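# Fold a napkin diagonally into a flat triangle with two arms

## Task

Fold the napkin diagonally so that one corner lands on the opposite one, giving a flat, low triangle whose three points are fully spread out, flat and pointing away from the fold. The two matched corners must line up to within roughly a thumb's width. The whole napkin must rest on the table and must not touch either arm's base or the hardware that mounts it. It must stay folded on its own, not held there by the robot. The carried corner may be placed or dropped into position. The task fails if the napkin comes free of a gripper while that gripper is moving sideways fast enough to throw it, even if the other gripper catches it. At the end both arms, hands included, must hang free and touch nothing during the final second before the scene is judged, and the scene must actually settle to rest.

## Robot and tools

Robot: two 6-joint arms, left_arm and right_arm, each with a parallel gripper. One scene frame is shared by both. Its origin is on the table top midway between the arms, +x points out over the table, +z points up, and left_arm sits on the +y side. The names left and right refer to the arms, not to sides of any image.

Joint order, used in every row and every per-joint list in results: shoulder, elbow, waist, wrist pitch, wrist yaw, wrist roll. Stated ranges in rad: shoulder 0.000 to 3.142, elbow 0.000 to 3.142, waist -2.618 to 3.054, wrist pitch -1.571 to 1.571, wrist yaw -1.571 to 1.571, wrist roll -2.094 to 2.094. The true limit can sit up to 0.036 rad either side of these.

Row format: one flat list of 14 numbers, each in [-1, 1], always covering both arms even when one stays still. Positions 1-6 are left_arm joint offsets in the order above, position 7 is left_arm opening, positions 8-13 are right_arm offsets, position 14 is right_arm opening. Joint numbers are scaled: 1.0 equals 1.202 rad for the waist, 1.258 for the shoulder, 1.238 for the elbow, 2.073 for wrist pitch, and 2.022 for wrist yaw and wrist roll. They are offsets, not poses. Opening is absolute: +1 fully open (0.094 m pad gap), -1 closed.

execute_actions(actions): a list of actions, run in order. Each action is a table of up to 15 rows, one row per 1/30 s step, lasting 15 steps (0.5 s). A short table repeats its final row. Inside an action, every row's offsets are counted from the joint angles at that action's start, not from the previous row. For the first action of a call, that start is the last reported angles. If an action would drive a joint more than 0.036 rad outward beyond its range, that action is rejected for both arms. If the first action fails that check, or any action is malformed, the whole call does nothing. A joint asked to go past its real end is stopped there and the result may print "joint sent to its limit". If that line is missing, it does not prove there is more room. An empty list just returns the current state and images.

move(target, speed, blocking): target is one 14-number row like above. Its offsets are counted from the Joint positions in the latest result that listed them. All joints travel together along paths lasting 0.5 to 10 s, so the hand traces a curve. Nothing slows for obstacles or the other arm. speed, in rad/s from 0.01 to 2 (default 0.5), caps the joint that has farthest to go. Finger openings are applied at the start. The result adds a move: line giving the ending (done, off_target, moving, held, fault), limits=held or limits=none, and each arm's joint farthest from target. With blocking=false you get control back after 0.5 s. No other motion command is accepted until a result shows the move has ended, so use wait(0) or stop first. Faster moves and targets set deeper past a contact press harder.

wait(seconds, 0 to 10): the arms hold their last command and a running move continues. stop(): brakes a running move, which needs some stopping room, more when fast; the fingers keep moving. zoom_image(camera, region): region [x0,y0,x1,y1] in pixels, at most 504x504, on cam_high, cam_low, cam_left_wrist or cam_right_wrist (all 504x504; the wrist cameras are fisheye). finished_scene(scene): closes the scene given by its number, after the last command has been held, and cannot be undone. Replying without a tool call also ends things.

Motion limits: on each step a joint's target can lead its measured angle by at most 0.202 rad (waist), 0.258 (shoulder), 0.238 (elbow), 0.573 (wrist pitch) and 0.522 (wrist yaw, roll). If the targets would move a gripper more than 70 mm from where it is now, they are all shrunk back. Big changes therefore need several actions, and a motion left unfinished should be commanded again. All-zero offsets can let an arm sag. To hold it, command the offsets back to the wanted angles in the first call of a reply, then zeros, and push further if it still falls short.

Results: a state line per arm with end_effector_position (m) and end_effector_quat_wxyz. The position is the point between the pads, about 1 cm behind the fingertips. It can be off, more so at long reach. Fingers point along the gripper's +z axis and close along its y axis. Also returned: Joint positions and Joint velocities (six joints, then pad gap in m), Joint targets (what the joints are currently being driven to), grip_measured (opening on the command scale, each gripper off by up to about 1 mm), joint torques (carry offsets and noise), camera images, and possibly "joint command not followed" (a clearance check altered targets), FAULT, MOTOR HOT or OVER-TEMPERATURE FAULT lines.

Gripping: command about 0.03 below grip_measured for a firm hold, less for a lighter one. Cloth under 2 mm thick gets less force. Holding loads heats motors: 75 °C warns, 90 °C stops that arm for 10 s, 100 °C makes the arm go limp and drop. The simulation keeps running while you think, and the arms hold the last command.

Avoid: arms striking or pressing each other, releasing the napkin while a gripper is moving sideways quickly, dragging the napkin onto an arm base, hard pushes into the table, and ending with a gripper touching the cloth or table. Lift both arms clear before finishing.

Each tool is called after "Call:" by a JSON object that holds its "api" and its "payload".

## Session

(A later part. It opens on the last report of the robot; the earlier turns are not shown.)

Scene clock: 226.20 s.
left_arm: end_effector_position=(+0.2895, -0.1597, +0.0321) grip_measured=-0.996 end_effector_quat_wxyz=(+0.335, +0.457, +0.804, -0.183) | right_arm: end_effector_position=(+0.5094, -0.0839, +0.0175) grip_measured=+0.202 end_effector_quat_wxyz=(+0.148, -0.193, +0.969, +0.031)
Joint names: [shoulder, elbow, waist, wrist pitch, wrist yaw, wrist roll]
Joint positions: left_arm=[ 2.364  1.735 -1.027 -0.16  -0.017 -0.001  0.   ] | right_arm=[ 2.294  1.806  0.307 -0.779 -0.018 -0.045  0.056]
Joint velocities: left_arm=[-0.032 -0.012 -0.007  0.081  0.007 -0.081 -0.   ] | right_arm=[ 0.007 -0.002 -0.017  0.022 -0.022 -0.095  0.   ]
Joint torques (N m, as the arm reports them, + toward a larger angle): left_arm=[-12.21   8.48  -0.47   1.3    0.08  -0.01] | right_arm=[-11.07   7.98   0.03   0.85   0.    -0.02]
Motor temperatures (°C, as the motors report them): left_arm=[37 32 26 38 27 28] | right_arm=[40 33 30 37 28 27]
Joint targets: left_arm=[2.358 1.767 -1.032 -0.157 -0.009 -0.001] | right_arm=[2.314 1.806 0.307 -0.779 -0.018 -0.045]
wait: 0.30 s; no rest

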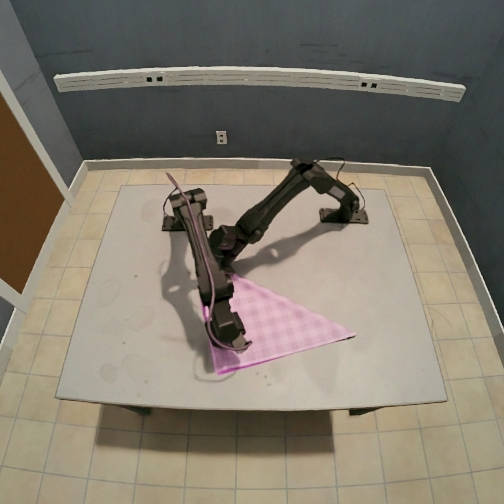

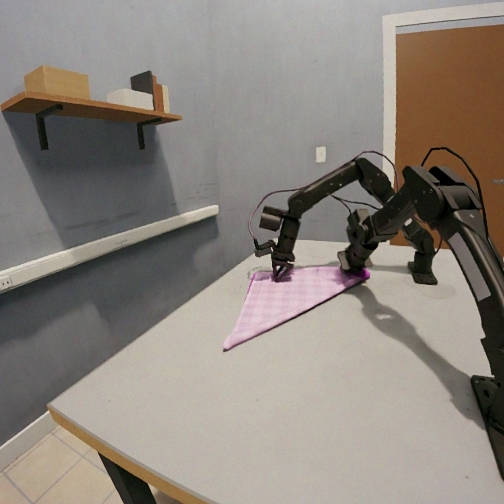

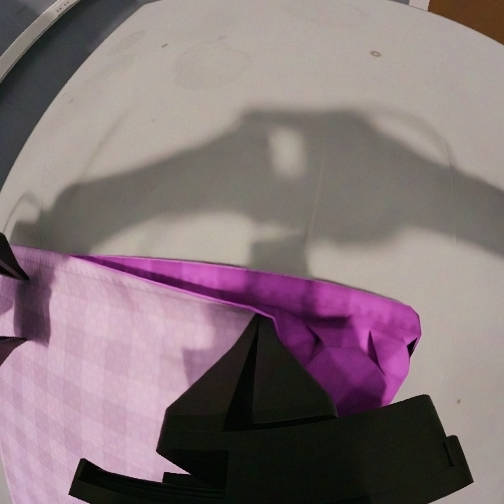

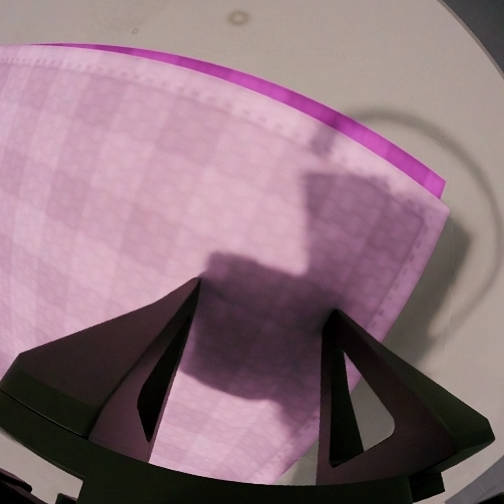

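Call:
{"api": "move", "payload": {"target": [-0.15,-0.13,0,0.02,0,0,-1,0.016,0,0,0,0,0,0.2], "speed": 0.12}}

Call:
{"api": "move", "payload": {"target": [-0.12,0,0.15,0,0,0,-1,-0.15,0,0,0,0,0,0.2], "speed": 0.2}}

Call:
{"api": "move", "payload": {"target": [-0.02,0,0.1,0,0,0,-1,-0.3,-0.2,-0.55,0,0,0,0.2], "speed": 0.5}}

Call:
{"api": "zoom_image", "payload": {"camera": "cam_high", "region": [180, 245, 270, 335]}}

Scene clock: 230.33 s.
left_arm: end_effector_position=(+0.2764, -0.1366, +0.0644) grip_measured=-0.996 end_effector_quat_wxyz=(+0.345, +0.454, +0.800, -0.188) | right_arm: end_effector_position=(+0.5094, -0.0839, +0.0175) grip_measured=+0.202 end_effector_quat_wxyz=(+0.148, -0.193, +0.969, +0.031)
Joint names: [shoulder, elbow, waist, wrist pitch, wrist yaw, wrist roll]
Joint positions: left_arm=[ 2.207  1.582 -1.027 -0.138 -0.019 -0.001  0.   ] | right_arm=[ 2.294  1.806  0.307 -0.779 -0.018 -0.045  0.056]
Joint velocities: left_arm=[ 0.012 -0.007 -0.007  0.037  0.007  0.007  0.   ] | right_arm=[ 0.002 -0.022  0.007 -0.022 -0.022 -0.051  0.001]
Joint torques (N m, as the arm reports them, + toward a larger angle): left_arm=[-13.2    5.43   0.     1.5    0.02   0.01] | right_arm=[-11.07   7.99   0.03   0.85   0.    -0.02]
Motor temperatures (°C, as the motors report them): left_arm=[38 32 26 38 27 28] | right_arm=[40 32 30 37 28 27]
Joint targets: left_arm=[2.175 1.574 -1.027 -0.118 -0.017 -0.001] | right_arm=[2.314 1.806 0.307 -0.779 -0.018 -0.045]
move: off_target (left_arm); limits=none; left_arm: farthest joint: the shoulder, 0.032 radians from its target (0.188 radians at the start); right_arm: farthest joint: the shoulder, 0.020 radians from its target (0.020 radians at the start)

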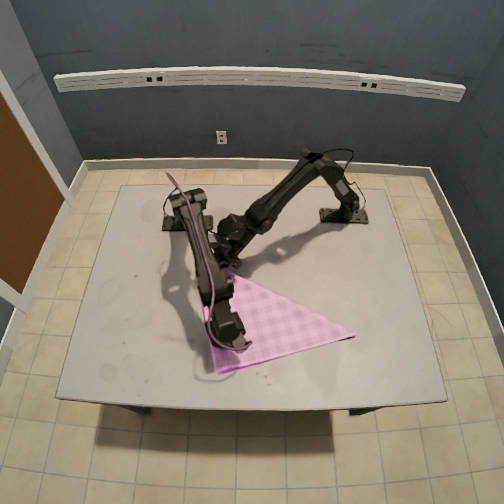

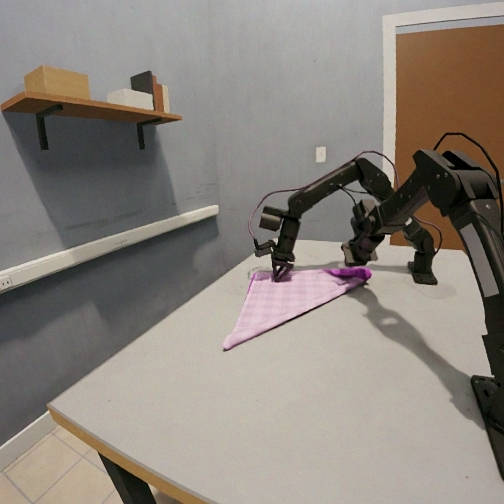

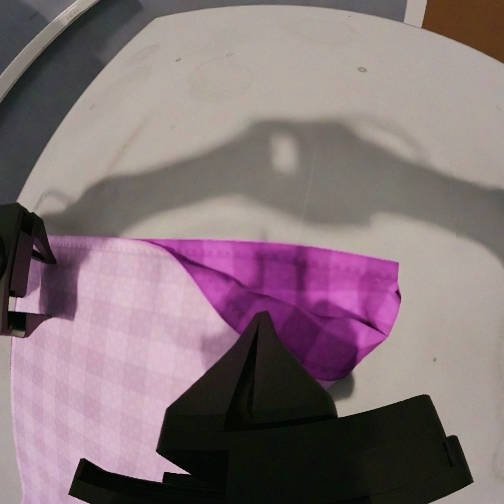

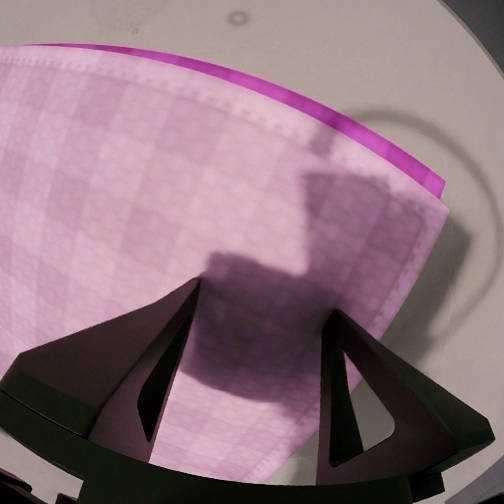

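Scene clock: 231.67 s.
left_arm: end_effector_position=(+0.3628, -0.0755, +0.1335) grip_measured=-0.996 end_effector_quat_wxyz=(+0.408, +0.370, +0.815, -0.179) | right_arm: end_effector_position=(+0.5186, -0.0806, +0.0971) grip_measured=+0.202 end_effector_quat_wxyz=(+0.225, -0.191, +0.954, +0.043)
Joint names: [shoulder, elbow, waist, wrist pitch, wrist yaw, wrist roll]
Joint positions: left_arm=[ 2.083  1.582 -0.847 -0.147 -0.019 -0.001  0.   ] | right_arm=[ 2.135  1.806  0.307 -0.779 -0.018 -0.045  0.056]
Joint velocities: left_arm=[-0.002  0.017 -0.012  0.007 -0.022 -0.007 -0.   ] | right_arm=[-0.012  0.007 -0.002 -0.051  0.037  0.037 -0.   ]
Joint torques (N m, as the arm reports them, + toward a larger angle): left_arm=[-12.33   6.35   0.08   1.46   0.01   0.  ] | right_arm=[-13.99   8.37   0.03   1.14   0.    -0.02]
Motor temperatures (°C, as the motors report them): left_arm=[38 32 26 38 27 28] | right_arm=[41 32 30 36 28 27]
Joint targets: left_arm=[2.056 1.582 -0.846 -0.138 -0.019 -0.001] | right_arm=[2.105 1.806 0.307 -0.779 -0.018 -0.045]
move: off_target (left_arm, right_arm); limits=none; left_arm: farthest joint: the shoulder, 0.027 radians from its target (0.151 radians at the start); right_arm: farthest joint: the shoulder, 0.029 radians from its target (0.189 radians at the start)

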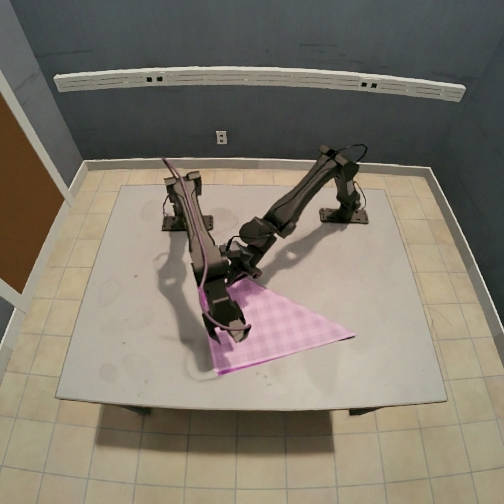

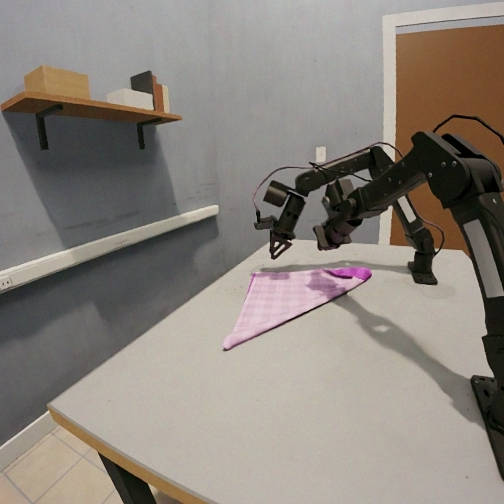

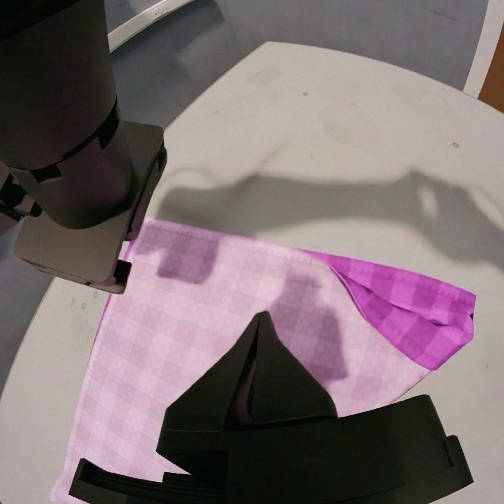

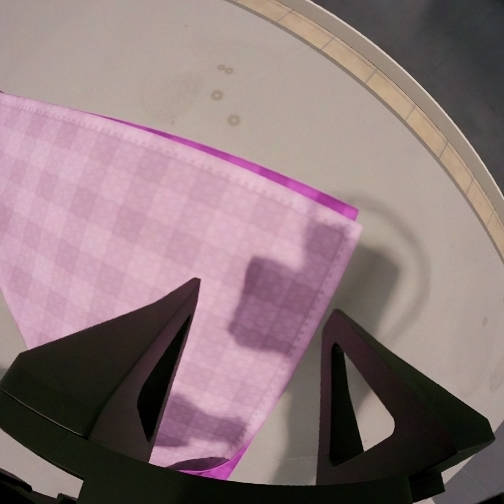

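Scene clock: 233.40 s.
left_arm: end_effector_position=(+0.4110, -0.0278, +0.1328) grip_measured=-0.996 end_effector_quat_wxyz=(+0.416, +0.323, +0.836, -0.154) | right_arm: end_effector_position=(+0.4680, -0.4039, +0.1728) grip_measured=+0.202 end_effector_quat_wxyz=(+0.278, +0.130, +0.951, -0.045)
Joint names: [shoulder, elbow, waist, wrist pitch, wrist yaw, wrist roll]
Joint positions: left_arm=[ 2.083  1.582 -0.733 -0.15  -0.019 -0.001  0.   ] | right_arm=[ 1.785  1.566 -0.359 -0.78  -0.014 -0.045  0.056]
Joint velocities: left_arm=[-0.017 -0.002  0.002 -0.007  0.051 -0.037 -0.   ] | right_arm=[-0.012 -0.012 -0.012  0.007  0.007  0.007 -0.001]
Joint torques (N m, as the arm reports them, + toward a larger angle): left_arm=[-12.04   6.3    0.52   1.44   0.    -0.01] | right_arm=[-10.98   7.89   0.39   1.31  -0.04  -0.02]
Motor temperatures (°C, as the motors report them): left_arm=[38 32 26 38 27 28] | right_arm=[41 32 30 36 28 27]
Joint targets: left_arm=[2.058 1.582 -0.727 -0.147 -0.019 -0.001] | right_arm=[1.757 1.558 -0.355 -0.780 -0.018 -0.045]
move: off_target (left_arm, right_arm); limits=none; left_arm: farthest joint: the shoulder, 0.025 radians from its target (0.025 radians at the start); right_arm: farthest joint: the shoulder, 0.028 radians from its target (0.377 radians at the start)

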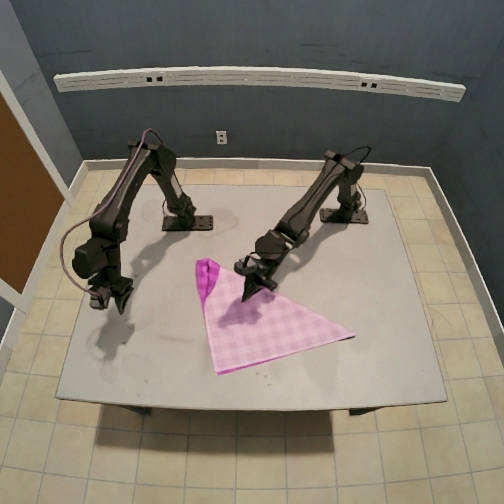

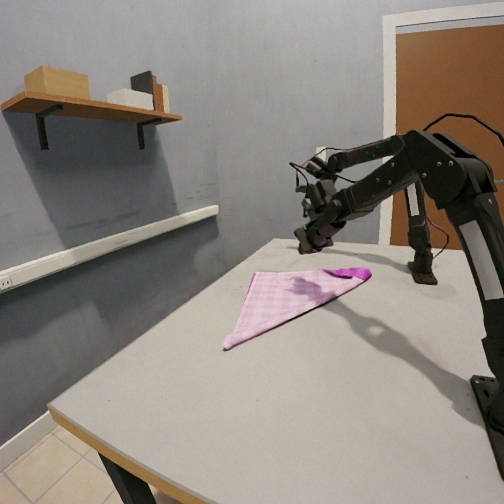

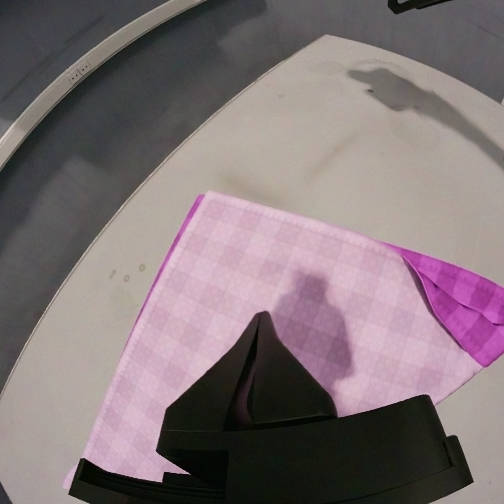

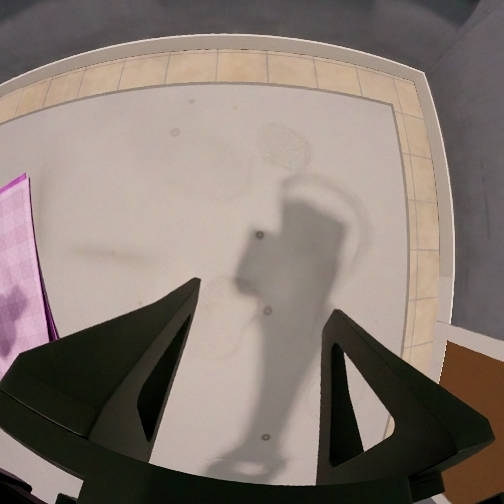

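Region (180, 245, 270, 335) of cam_high's 504x504 image, scaled by 5.600, with more detail than that image has.

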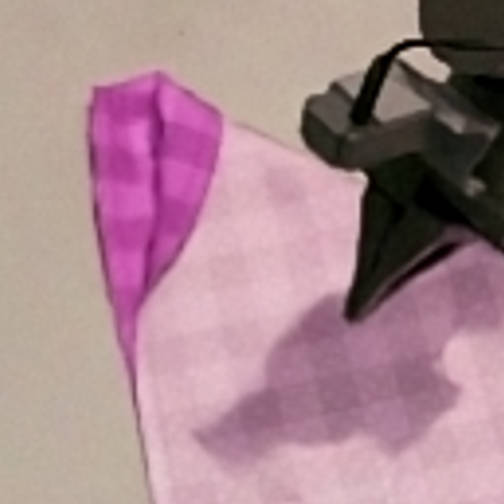

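Call:
{"api": "move", "payload": {"target": [-0.09,-0.279,0.057,0.092,0,0,-1,-0.225,-0.463,0.72,-0.04,0.2,0,-1], "speed": 0.4}}

Scene clock: 241.77 s.
left_arm: end_effector_position=(+0.3894, +0.0360, +0.0652) grip_measured=-0.996 end_effector_quat_wxyz=(+0.382, +0.304, +0.863, -0.128) | right_arm: end_effector_position=(+0.3130, -0.1655, +0.0765) grip_measured=-0.985 end_effector_quat_wxyz=(+0.132, -0.266, +0.941, -0.159)
Joint names: [shoulder, elbow, waist, wrist pitch, wrist yaw, wrist roll]
Joint positions: left_arm=[ 2.003  1.242 -0.672  0.02  -0.019 -0.001  0.   ] | right_arm=[ 1.534  0.997  0.502 -0.853  0.377 -0.045  0.001]
Joint velocities: left_arm=[ 0.002 -0.017  0.002 -0.007 -0.007 -0.007  0.   ] | right_arm=[-0.027 -0.022 -0.017  0.051  0.007 -0.022 -0.   ]
Joint torques (N m, as the arm reports them, + toward a larger angle): left_arm=[-11.52   5.27   0.69   1.49   0.01   0.  ] | right_arm=[-8.18  7.31  0.46  0.51  0.33 -0.02]
Motor temperatures (°C, as the motors report them): left_arm=[39 32 26 39 27 28] | right_arm=[41 32 30 36 28 27]
Joint targets: left_arm=[1.970 1.236 -0.664 0.041 -0.019 -0.001] | right_arm=[1.502 0.993 0.507 -0.863 0.391 -0.045]
move: off_target (left_arm, right_arm); limits=none; left_arm: farthest joint: the shoulder, 0.033 radians from its target (0.113 radians at the start); right_arm: farthest joint: the shoulder, 0.033 radians from its target (0.284 radians at the start)

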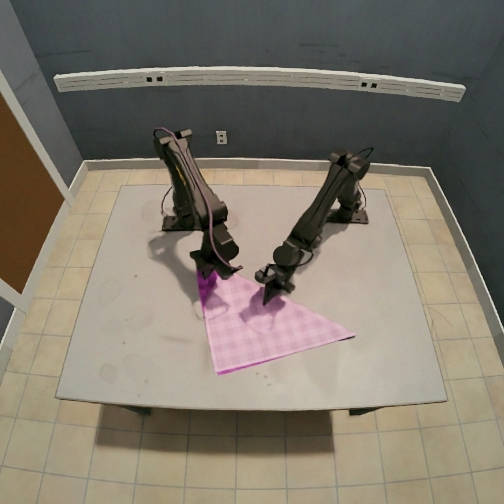

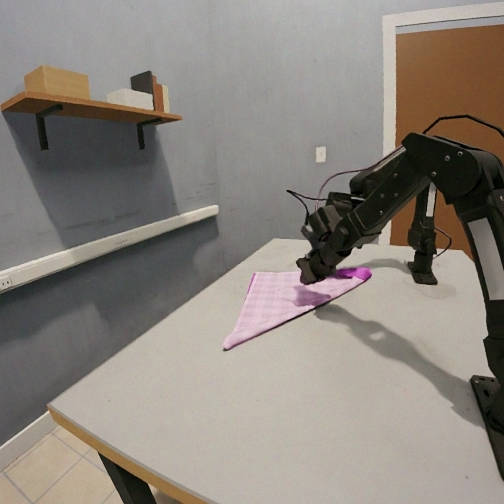

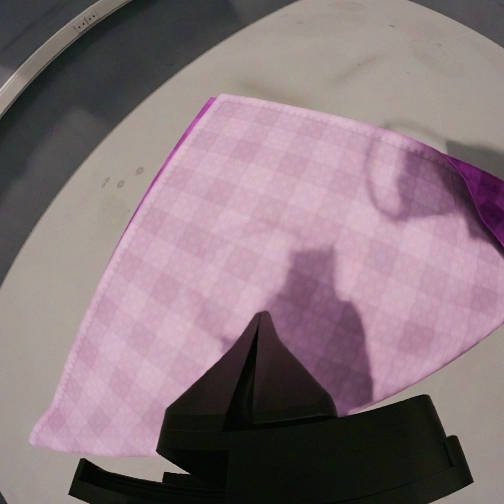

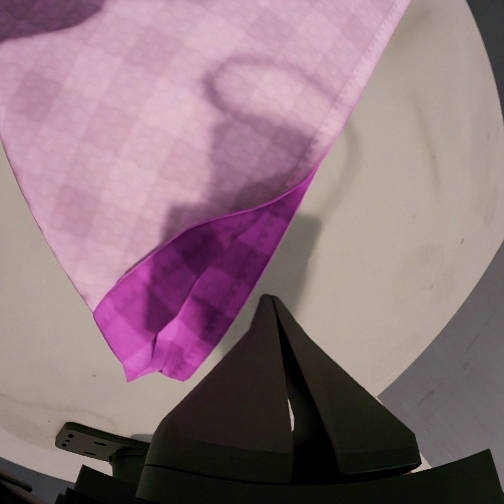

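Call:
{"api": "move", "payload": {"target": [0.068,0,0.09,0.01,0,0,-1,-0.026,0,0.225,0,0.007,0,-1], "speed": 0.15}}

Scene clock: 246.57 s.
left_arm: end_effector_position=(+0.4157, +0.0824, +0.0216) grip_measured=-0.996 end_effector_quat_wxyz=(+0.351, +0.266, +0.892, -0.097) | right_arm: end_effector_position=(+0.2783, -0.0946, +0.0766) grip_measured=-0.985 end_effector_quat_wxyz=(+0.152, -0.388, +0.898, -0.141)
Joint names: [shoulder, elbow, waist, wrist pitch, wrist yaw, wrist roll]
Joint positions: left_arm=[ 2.089  1.242 -0.572  0.023 -0.019 -0.001  0.   ] | right_arm=[ 1.534  0.997  0.766 -0.853  0.378 -0.045  0.001]
Joint velocities: left_arm=[ 0.032  0.012  0.012 -0.081 -0.051 -0.125  0.   ] | right_arm=[ 0.017 -0.027 -0.017 -0.051  0.037  0.022  0.   ]
Joint torques (N m, as the arm reports them, + toward a larger angle): left_arm=[-9.53  5.31  0.74  1.41  0.    0.01] | right_arm=[-8.23  7.69  0.71  0.62  0.32 -0.02]
Motor temperatures (°C, as the motors report them): left_arm=[39 32 26 39 27 28] | right_arm=[40 32 30 35 28 27]
Joint targets: left_arm=[2.088 1.242 -0.564 0.041 -0.019 -0.001] | right_arm=[1.502 0.997 0.773 -0.853 0.391 -0.045]
move: off_target (right_arm); limits=none; left_arm: farthest joint: the wrist pitch, 0.018 radians from its target (0.021 radians at the start); right_arm: farthest joint: the shoulder, 0.033 radians from its target (0.033 radians at the start)

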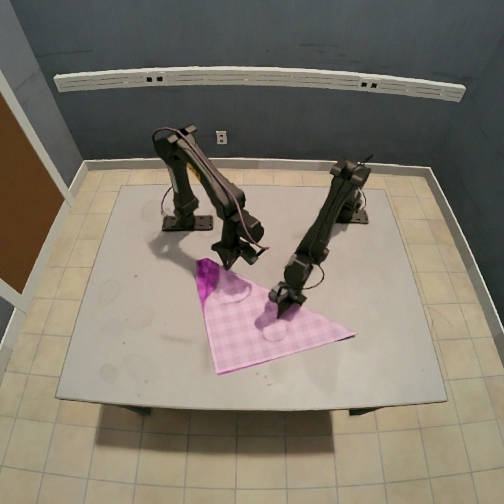

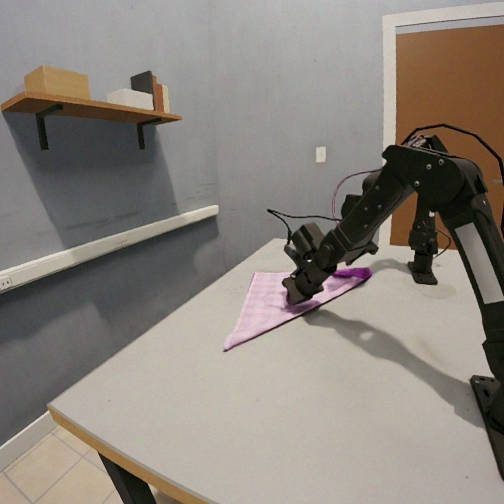

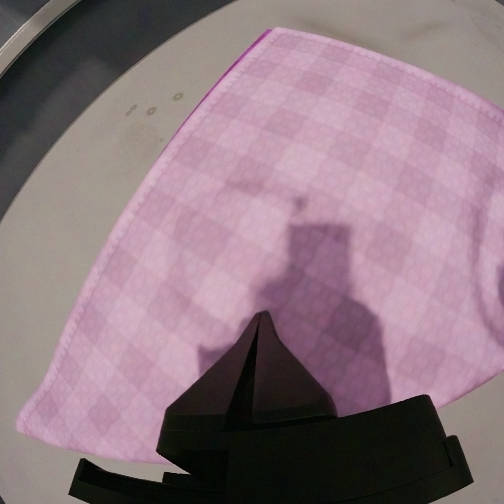

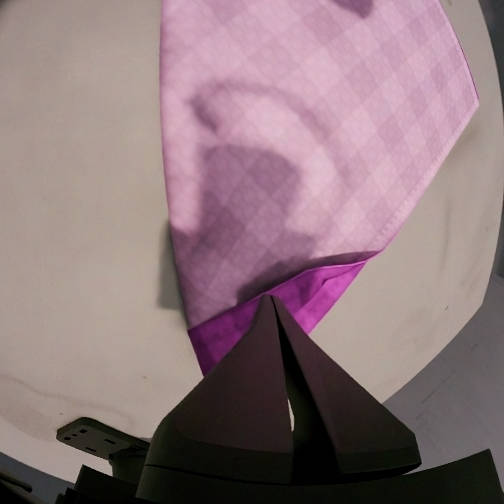

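Call:
{"api": "move", "payload": {"target": [-0.07,0,0,0.01,0,0,-1,-0.026,0,0,0,0.007,0,-1], "speed": 0.15}}

Call:
{"api": "move", "payload": {"target": [-0.025,0,0.13,0.01,0,0,-1,0.378,0.389,0,-0.233,0.007,0,-1], "speed": 0.25}}

Scene clock: 256.33 s.
left_arm: end_effector_position=(+0.4207, +0.0790, +0.0544) grip_measured=-0.996 end_effector_quat_wxyz=(+0.381, +0.262, +0.880, -0.106) | right_arm: end_effector_position=(+0.2783, -0.0946, +0.0766) grip_measured=-0.985 end_effector_quat_wxyz=(+0.152, -0.388, +0.898, -0.141)
Joint names: [shoulder, elbow, waist, wrist pitch, wrist yaw, wrist roll]
Joint positions: left_arm=[ 2.027  1.242 -0.572  0.028 -0.019 -0.001  0.   ] | right_arm=[ 1.534  0.997  0.766 -0.853  0.378 -0.045  0.001]
Joint velocities: left_arm=[ 0.002  0.002  0.002  0.007  0.037 -0.066 -0.   ] | right_arm=[ 0.012 -0.017  0.017  0.081  0.051  0.095 -0.   ]
Joint torques (N m, as the arm reports them, + toward a larger angle): left_arm=[-11.13   5.67  -0.07   1.46   0.     0.01] | right_arm=[-8.24  7.68  0.02  0.63  0.33 -0.02]
Motor temperatures (°C, as the motors report them): left_arm=[39 31 26 39 27 28] | right_arm=[39 32 30 35 28 27]
Joint targets: left_arm=[2.001 1.242 -0.572 0.043 -0.019 -0.001] | right_arm=[1.502 0.997 0.766 -0.853 0.392 -0.045]
move: off_target (left_arm, right_arm); limits=none; left_arm: farthest joint: the shoulder, 0.026 radians from its target (0.088 radians at the start); right_arm: farthest joint: the shoulder, 0.033 radians from its target (0.033 radians at the start)

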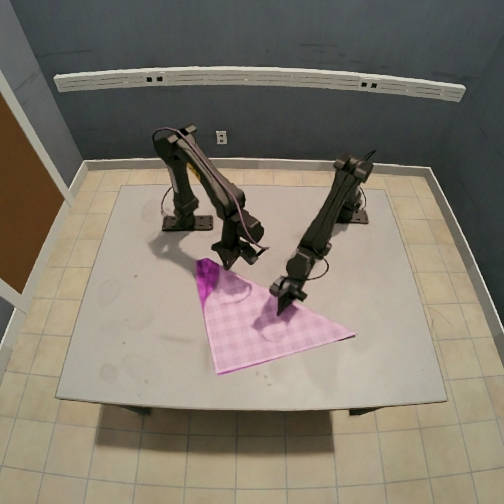

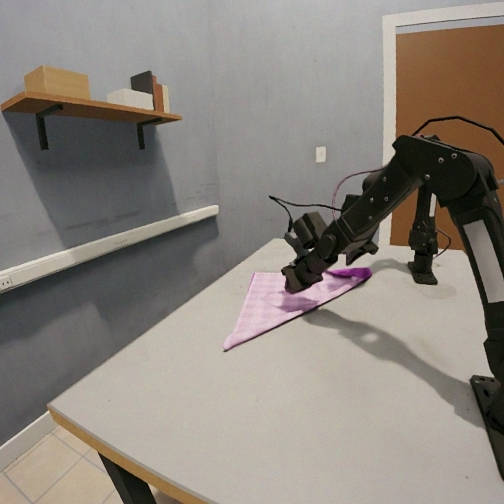

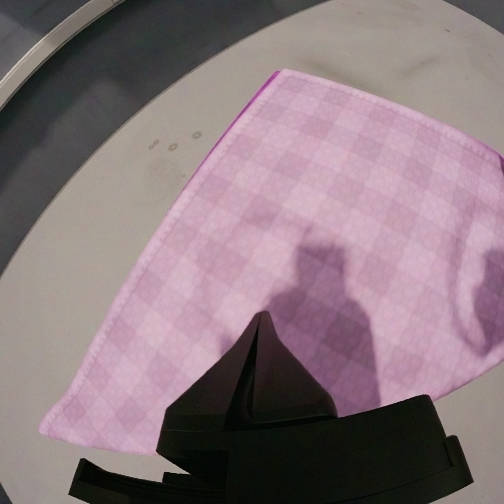

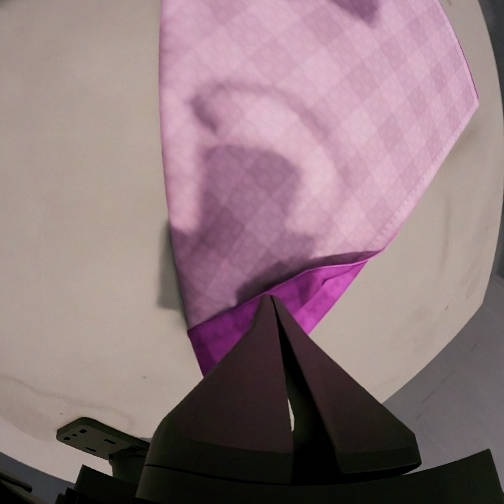

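Scene clock: 258.93 s.
left_arm: end_effector_position=(+0.4593, +0.1489, +0.0544) grip_measured=-0.996 end_effector_quat_wxyz=(+0.388, +0.195, +0.897, -0.078) | right_arm: end_effector_position=(+0.2824, -0.0906, +0.0529) grip_measured=-0.985 end_effector_quat_wxyz=(-0.071, -0.426, +0.872, -0.229)
Joint names: [shoulder, elbow, waist, wrist pitch, wrist yaw, wrist roll]
Joint positions: left_arm=[ 2.027  1.242 -0.422  0.028 -0.019 -0.001  0.   ] | right_arm=[ 2.01   1.447  0.766 -1.316  0.379 -0.045  0.001]
Joint velocities: left_arm=[ 0.007 -0.007 -0.022  0.022  0.037 -0.037  0.001] | right_arm=[-0.002  0.002 -0.007  0.022 -0.007 -0.022 -0.   ]
Joint torques (N m, as the arm reports them, + toward a larger angle): left_arm=[-11.51   5.7    0.52   1.51   0.     0.  ] | right_arm=[-9.26  9.42  0.02 -0.56  0.32 -0.02]
Motor temperatures (°C, as the motors report them): left_arm=[39 31 26 39 27 28] | right_arm=[38 32 30 35 28 27]
Joint targets: left_arm=[1.995 1.242 -0.416 0.049 -0.019 -0.001] | right_arm=[2.010 1.479 0.766 -1.336 0.392 -0.045]
move: off_target (left_arm, right_arm); limits=none; left_arm: farthest joint: the shoulder, 0.031 radians from its target (0.031 radians at the start); right_arm: farthest joint: the elbow, 0.031 radians from its target (0.481 radians at the start)

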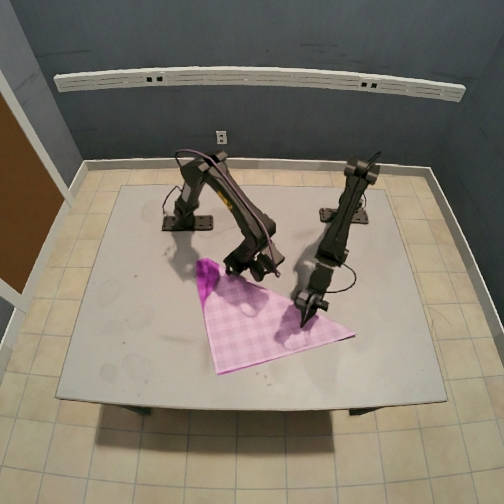

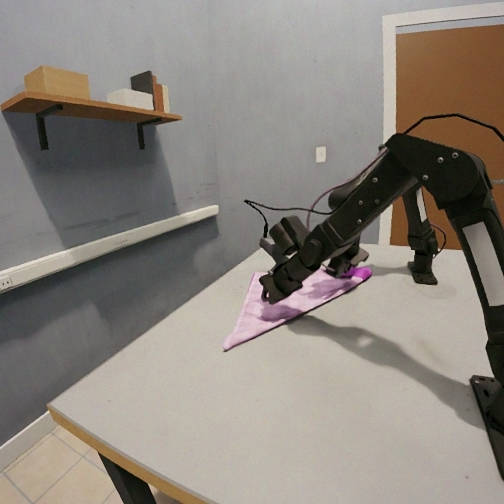

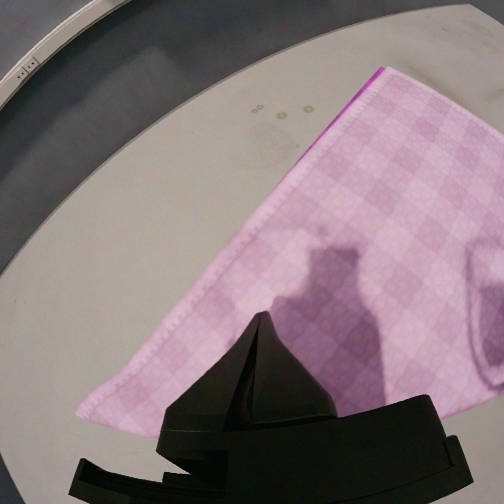

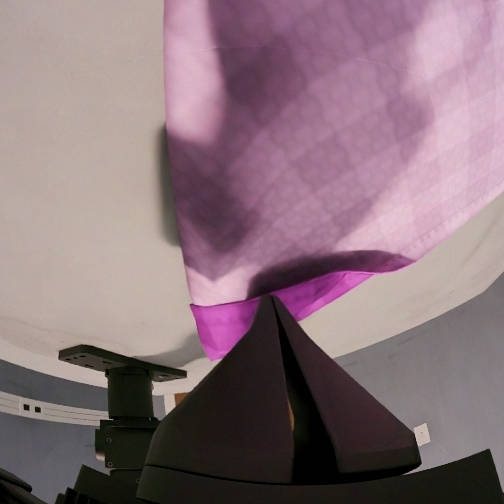

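Call:
{"api": "move", "payload": {"target": [0.068,0,0,0,0,0,-1,0.078,0.025,0,0,0.007,0,-1], "speed": 0.08}}

Call:
{"api": "zoom_image", "payload": {"camera": "cam_high", "region": [180, 235, 270, 325]}}

Scene clock: 261.43 s.
left_arm: end_effector_position=(+0.4553, +0.1507, +0.0199) grip_measured=-0.996 end_effector_quat_wxyz=(+0.360, +0.198, +0.909, -0.071) | right_arm: end_effector_position=(+0.2771, -0.0963, +0.0261) grip_measured=-0.985 end_effector_quat_wxyz=(-0.115, -0.431, +0.861, -0.245)
Joint names: [shoulder, elbow, waist, wrist pitch, wrist yaw, wrist roll]
Joint positions: left_arm=[ 2.097  1.242 -0.422  0.036 -0.019 -0.001  0.   ] | right_arm=[ 2.107  1.447  0.766 -1.317  0.38  -0.045  0.001]
Joint velocities: left_arm=[ 0.027 -0.017  0.007  0.037  0.022 -0.051  0.   ] | right_arm=[-0.012 -0.007 -0.012  0.007 -0.051 -0.022  0.   ]
Joint torques (N m, as the arm reports them, + toward a larger angle): left_arm=[-8.56  5.44 -0.04  1.17  0.    0.  ] | right_arm=[-9.63  8.95  0.03 -0.52  0.31 -0.01]
Motor temperatures (°C, as the motors report them): left_arm=[39 31 26 39 27 28] | right_arm=[38 32 30 34 28 27]
Joint targets: left_arm=[2.113 1.242 -0.422 0.028 -0.019 -0.001] | right_arm=[2.108 1.478 0.766 -1.316 0.393 -0.045]
move: off_target (right_arm); limits=none; left_arm: farthest joint: the shoulder, 0.016 radians from its target (0.086 radians at the start); right_arm: farthest joint: the elbow, 0.031 radians from its target (0.031 radians at the start)

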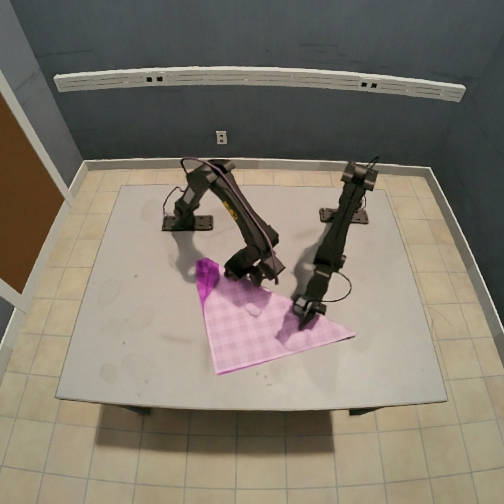

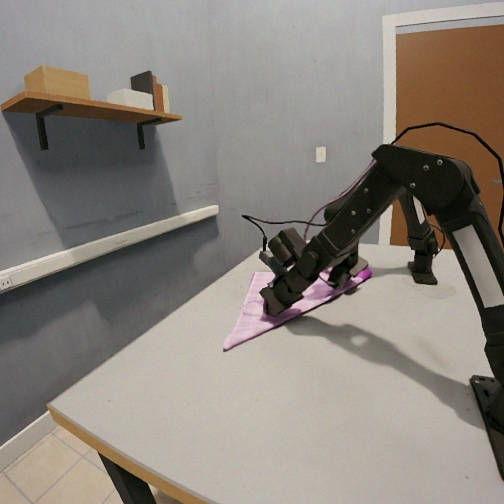

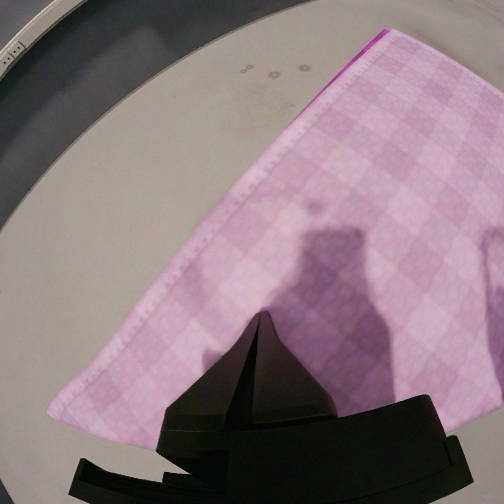

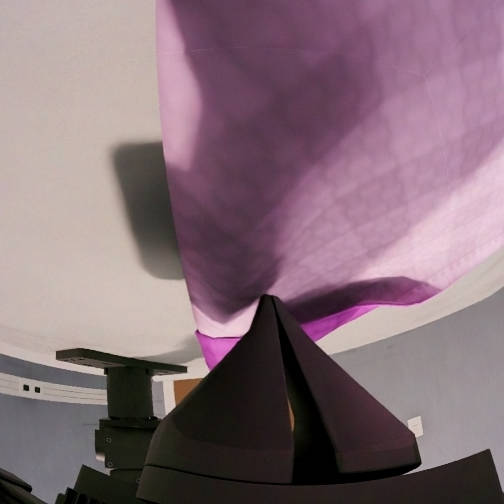

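Region (180, 235, 270, 325) of cam_high's 504x504 image, scaled by 5.600, with more detail than that image has.

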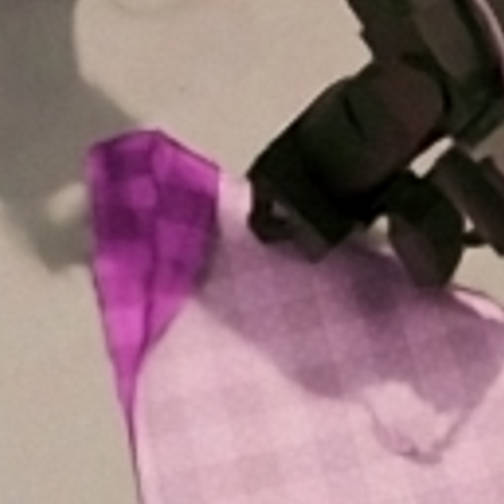

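Call:
{"api": "move", "payload": {"target": [0.016,0,0,0,0,0,-1,0,-0.052,-0.045,0,0.007,0,-1], "speed": 0.05}}

Call:
{"api": "zoom_image", "payload": {"camera": "cam_high", "region": [180, 235, 270, 325]}}

Scene clock: 264.13 s.
left_arm: end_effector_position=(+0.4567, +0.1501, +0.0200) grip_measured=-0.996 end_effector_quat_wxyz=(+0.363, +0.198, +0.908, -0.072) | right_arm: end_effector_position=(+0.2721, -0.1201, +0.0194) grip_measured=-0.985 end_effector_quat_wxyz=(-0.145, -0.414, +0.863, -0.251)
Joint names: [shoulder, elbow, waist, wrist pitch, wrist yaw, wrist roll]
Joint positions: left_arm=[ 2.1    1.242 -0.422  0.046 -0.019 -0.001  0.   ] | right_arm=[ 2.107  1.393  0.72  -1.317  0.382 -0.045  0.001]
Joint velocities: left_arm=[-0.002 -0.017 -0.002  0.051 -0.037  0.022 -0.   ] | right_arm=[ 0.002 -0.002 -0.017 -0.081 -0.022  0.022 -0.001]
Joint torques (N m, as the arm reports them, + toward a larger angle): left_arm=[-8.42  5.42  0.02  1.14  0.    0.01] | right_arm=[-9.49  5.14 -0.71 -0.62  0.3  -0.02]
Motor temperatures (°C, as the motors report them): left_arm=[38 31 26 39 27 28] | right_arm=[39 32 30 34 28 27]
Joint targets: left_arm=[2.117 1.242 -0.422 0.036 -0.019 -0.001] | right_arm=[2.107 1.383 0.712 -1.317 0.394 -0.045]
move: done; limits=none; left_arm: farthest joint: the shoulder, 0.017 radians from its target (0.020 radians at the start); right_arm: farthest joint: the wrist yaw, 0.012 radians from its target (0.014 radians at the start)

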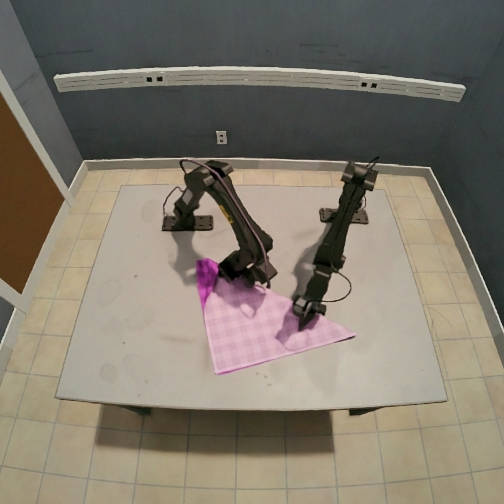

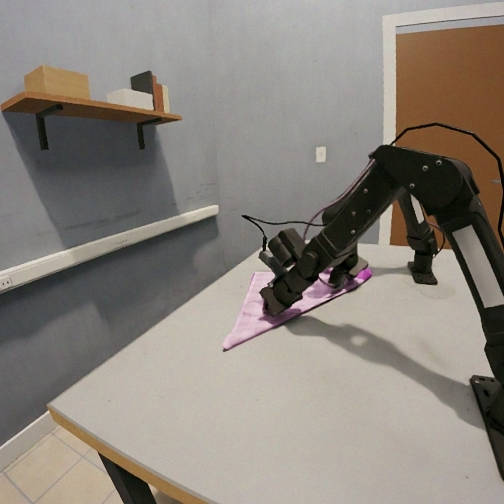

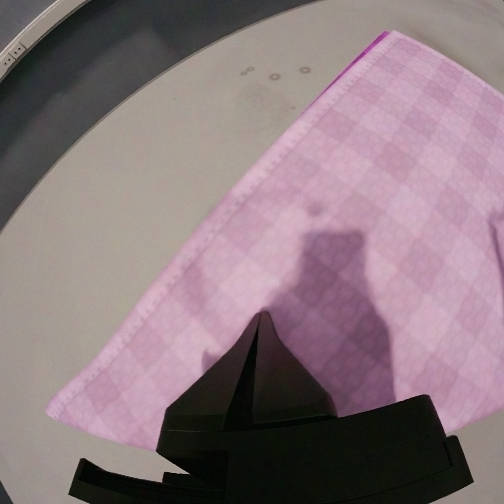

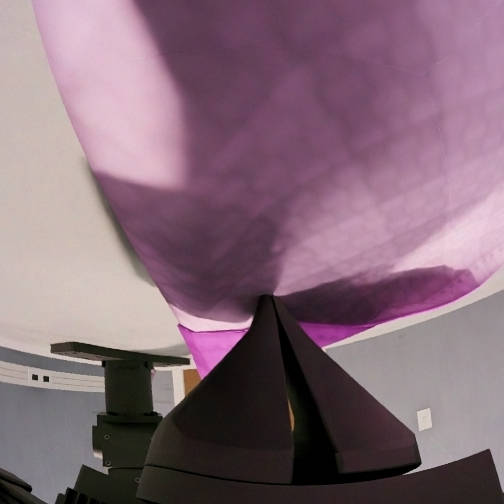

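Region (180, 235, 270, 325) of cam_high's 504x504 image, scaled by 5.600, with more detail than that image has.

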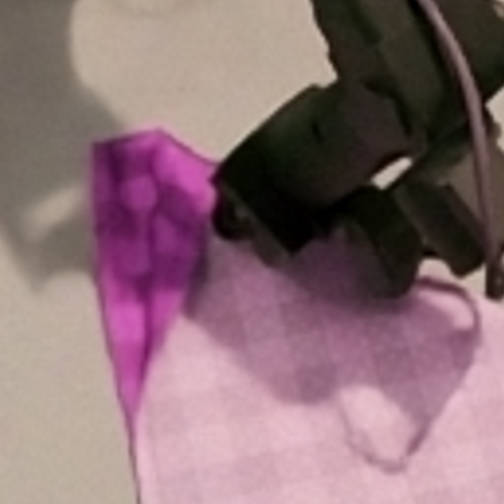

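Call:
{"api": "move", "payload": {"target": [0.014,0,0,-0.005,0,0,-1,0,-0.057,-0.03,-0.04,0.007,0,-1], "speed": 0.05}}

Call:
{"api": "zoom_image", "payload": {"camera": "cam_high", "region": [180, 235, 270, 325]}}

Scene clock: 267.40 s.
left_arm: end_effector_position=(+0.4570, +0.1500, +0.0203) grip_measured=-0.996 end_effector_quat_wxyz=(+0.364, +0.198, +0.907, -0.072) | right_arm: end_effector_position=(+0.2538, -0.1469, +0.0196) grip_measured=-0.985 end_effector_quat_wxyz=(-0.199, -0.406, +0.852, -0.265)
Joint names: [shoulder, elbow, waist, wrist pitch, wrist yaw, wrist roll]
Joint positions: left_arm=[ 2.1    1.242 -0.422  0.047 -0.019 -0.001  0.   ] | right_arm=[ 2.107  1.335  0.692 -1.37   0.383 -0.045  0.001]
Joint velocities: left_arm=[-0.017 -0.007 -0.012 -0.022  0.007 -0.037 -0.002] | right_arm=[-0.002  0.007  0.017 -0.007  0.051  0.022  0.   ]
Joint torques (N m, as the arm reports them, + toward a larger angle): left_arm=[-8.46  5.38 -0.01  1.15 -0.01  0.01] | right_arm=[-9.15  4.62 -0.8  -1.14  0.29 -0.02]
Motor temperatures (°C, as the motors report them): left_arm=[38 31 26 39 27 28] | right_arm=[39 32 30 34 28 27]
Joint targets: left_arm=[2.118 1.242 -0.422 0.035 -0.019 -0.001] | right_arm=[2.107 1.323 0.684 -1.399 0.396 -0.045]
move: off_target (right_arm); limits=none; left_arm: farthest joint: the shoulder, 0.018 radians from its target (0.018 radians at the start); right_arm: farthest joint: the wrist pitch, 0.030 radians from its target (0.083 radians at the start)

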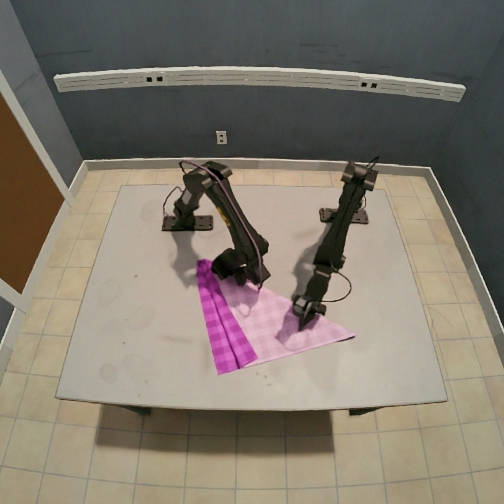

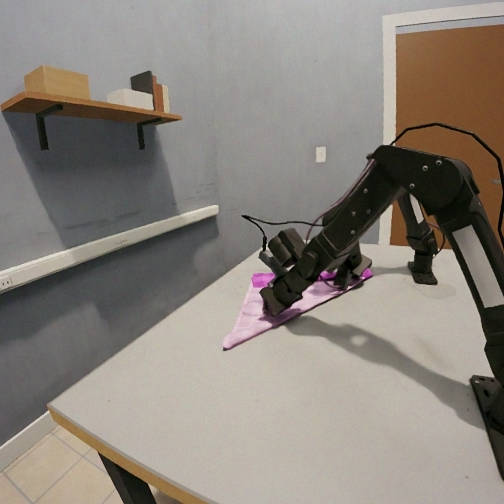

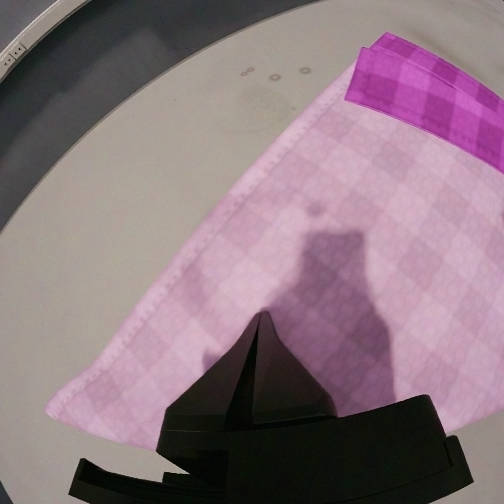

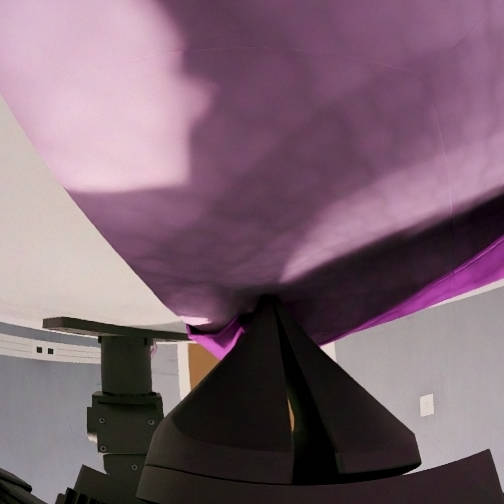

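Region (180, 235, 270, 325) of cam_high's 504x504 image, scaled by 5.600, with more detail than that image has.

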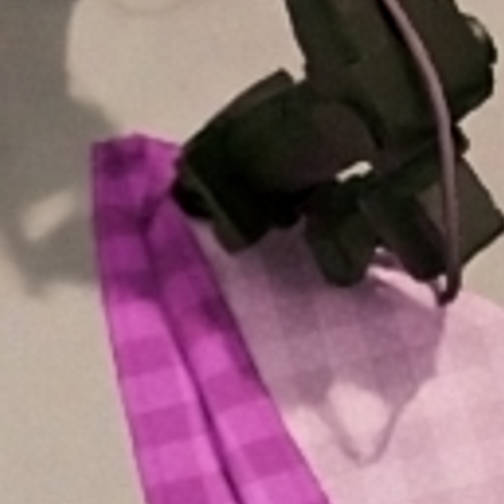

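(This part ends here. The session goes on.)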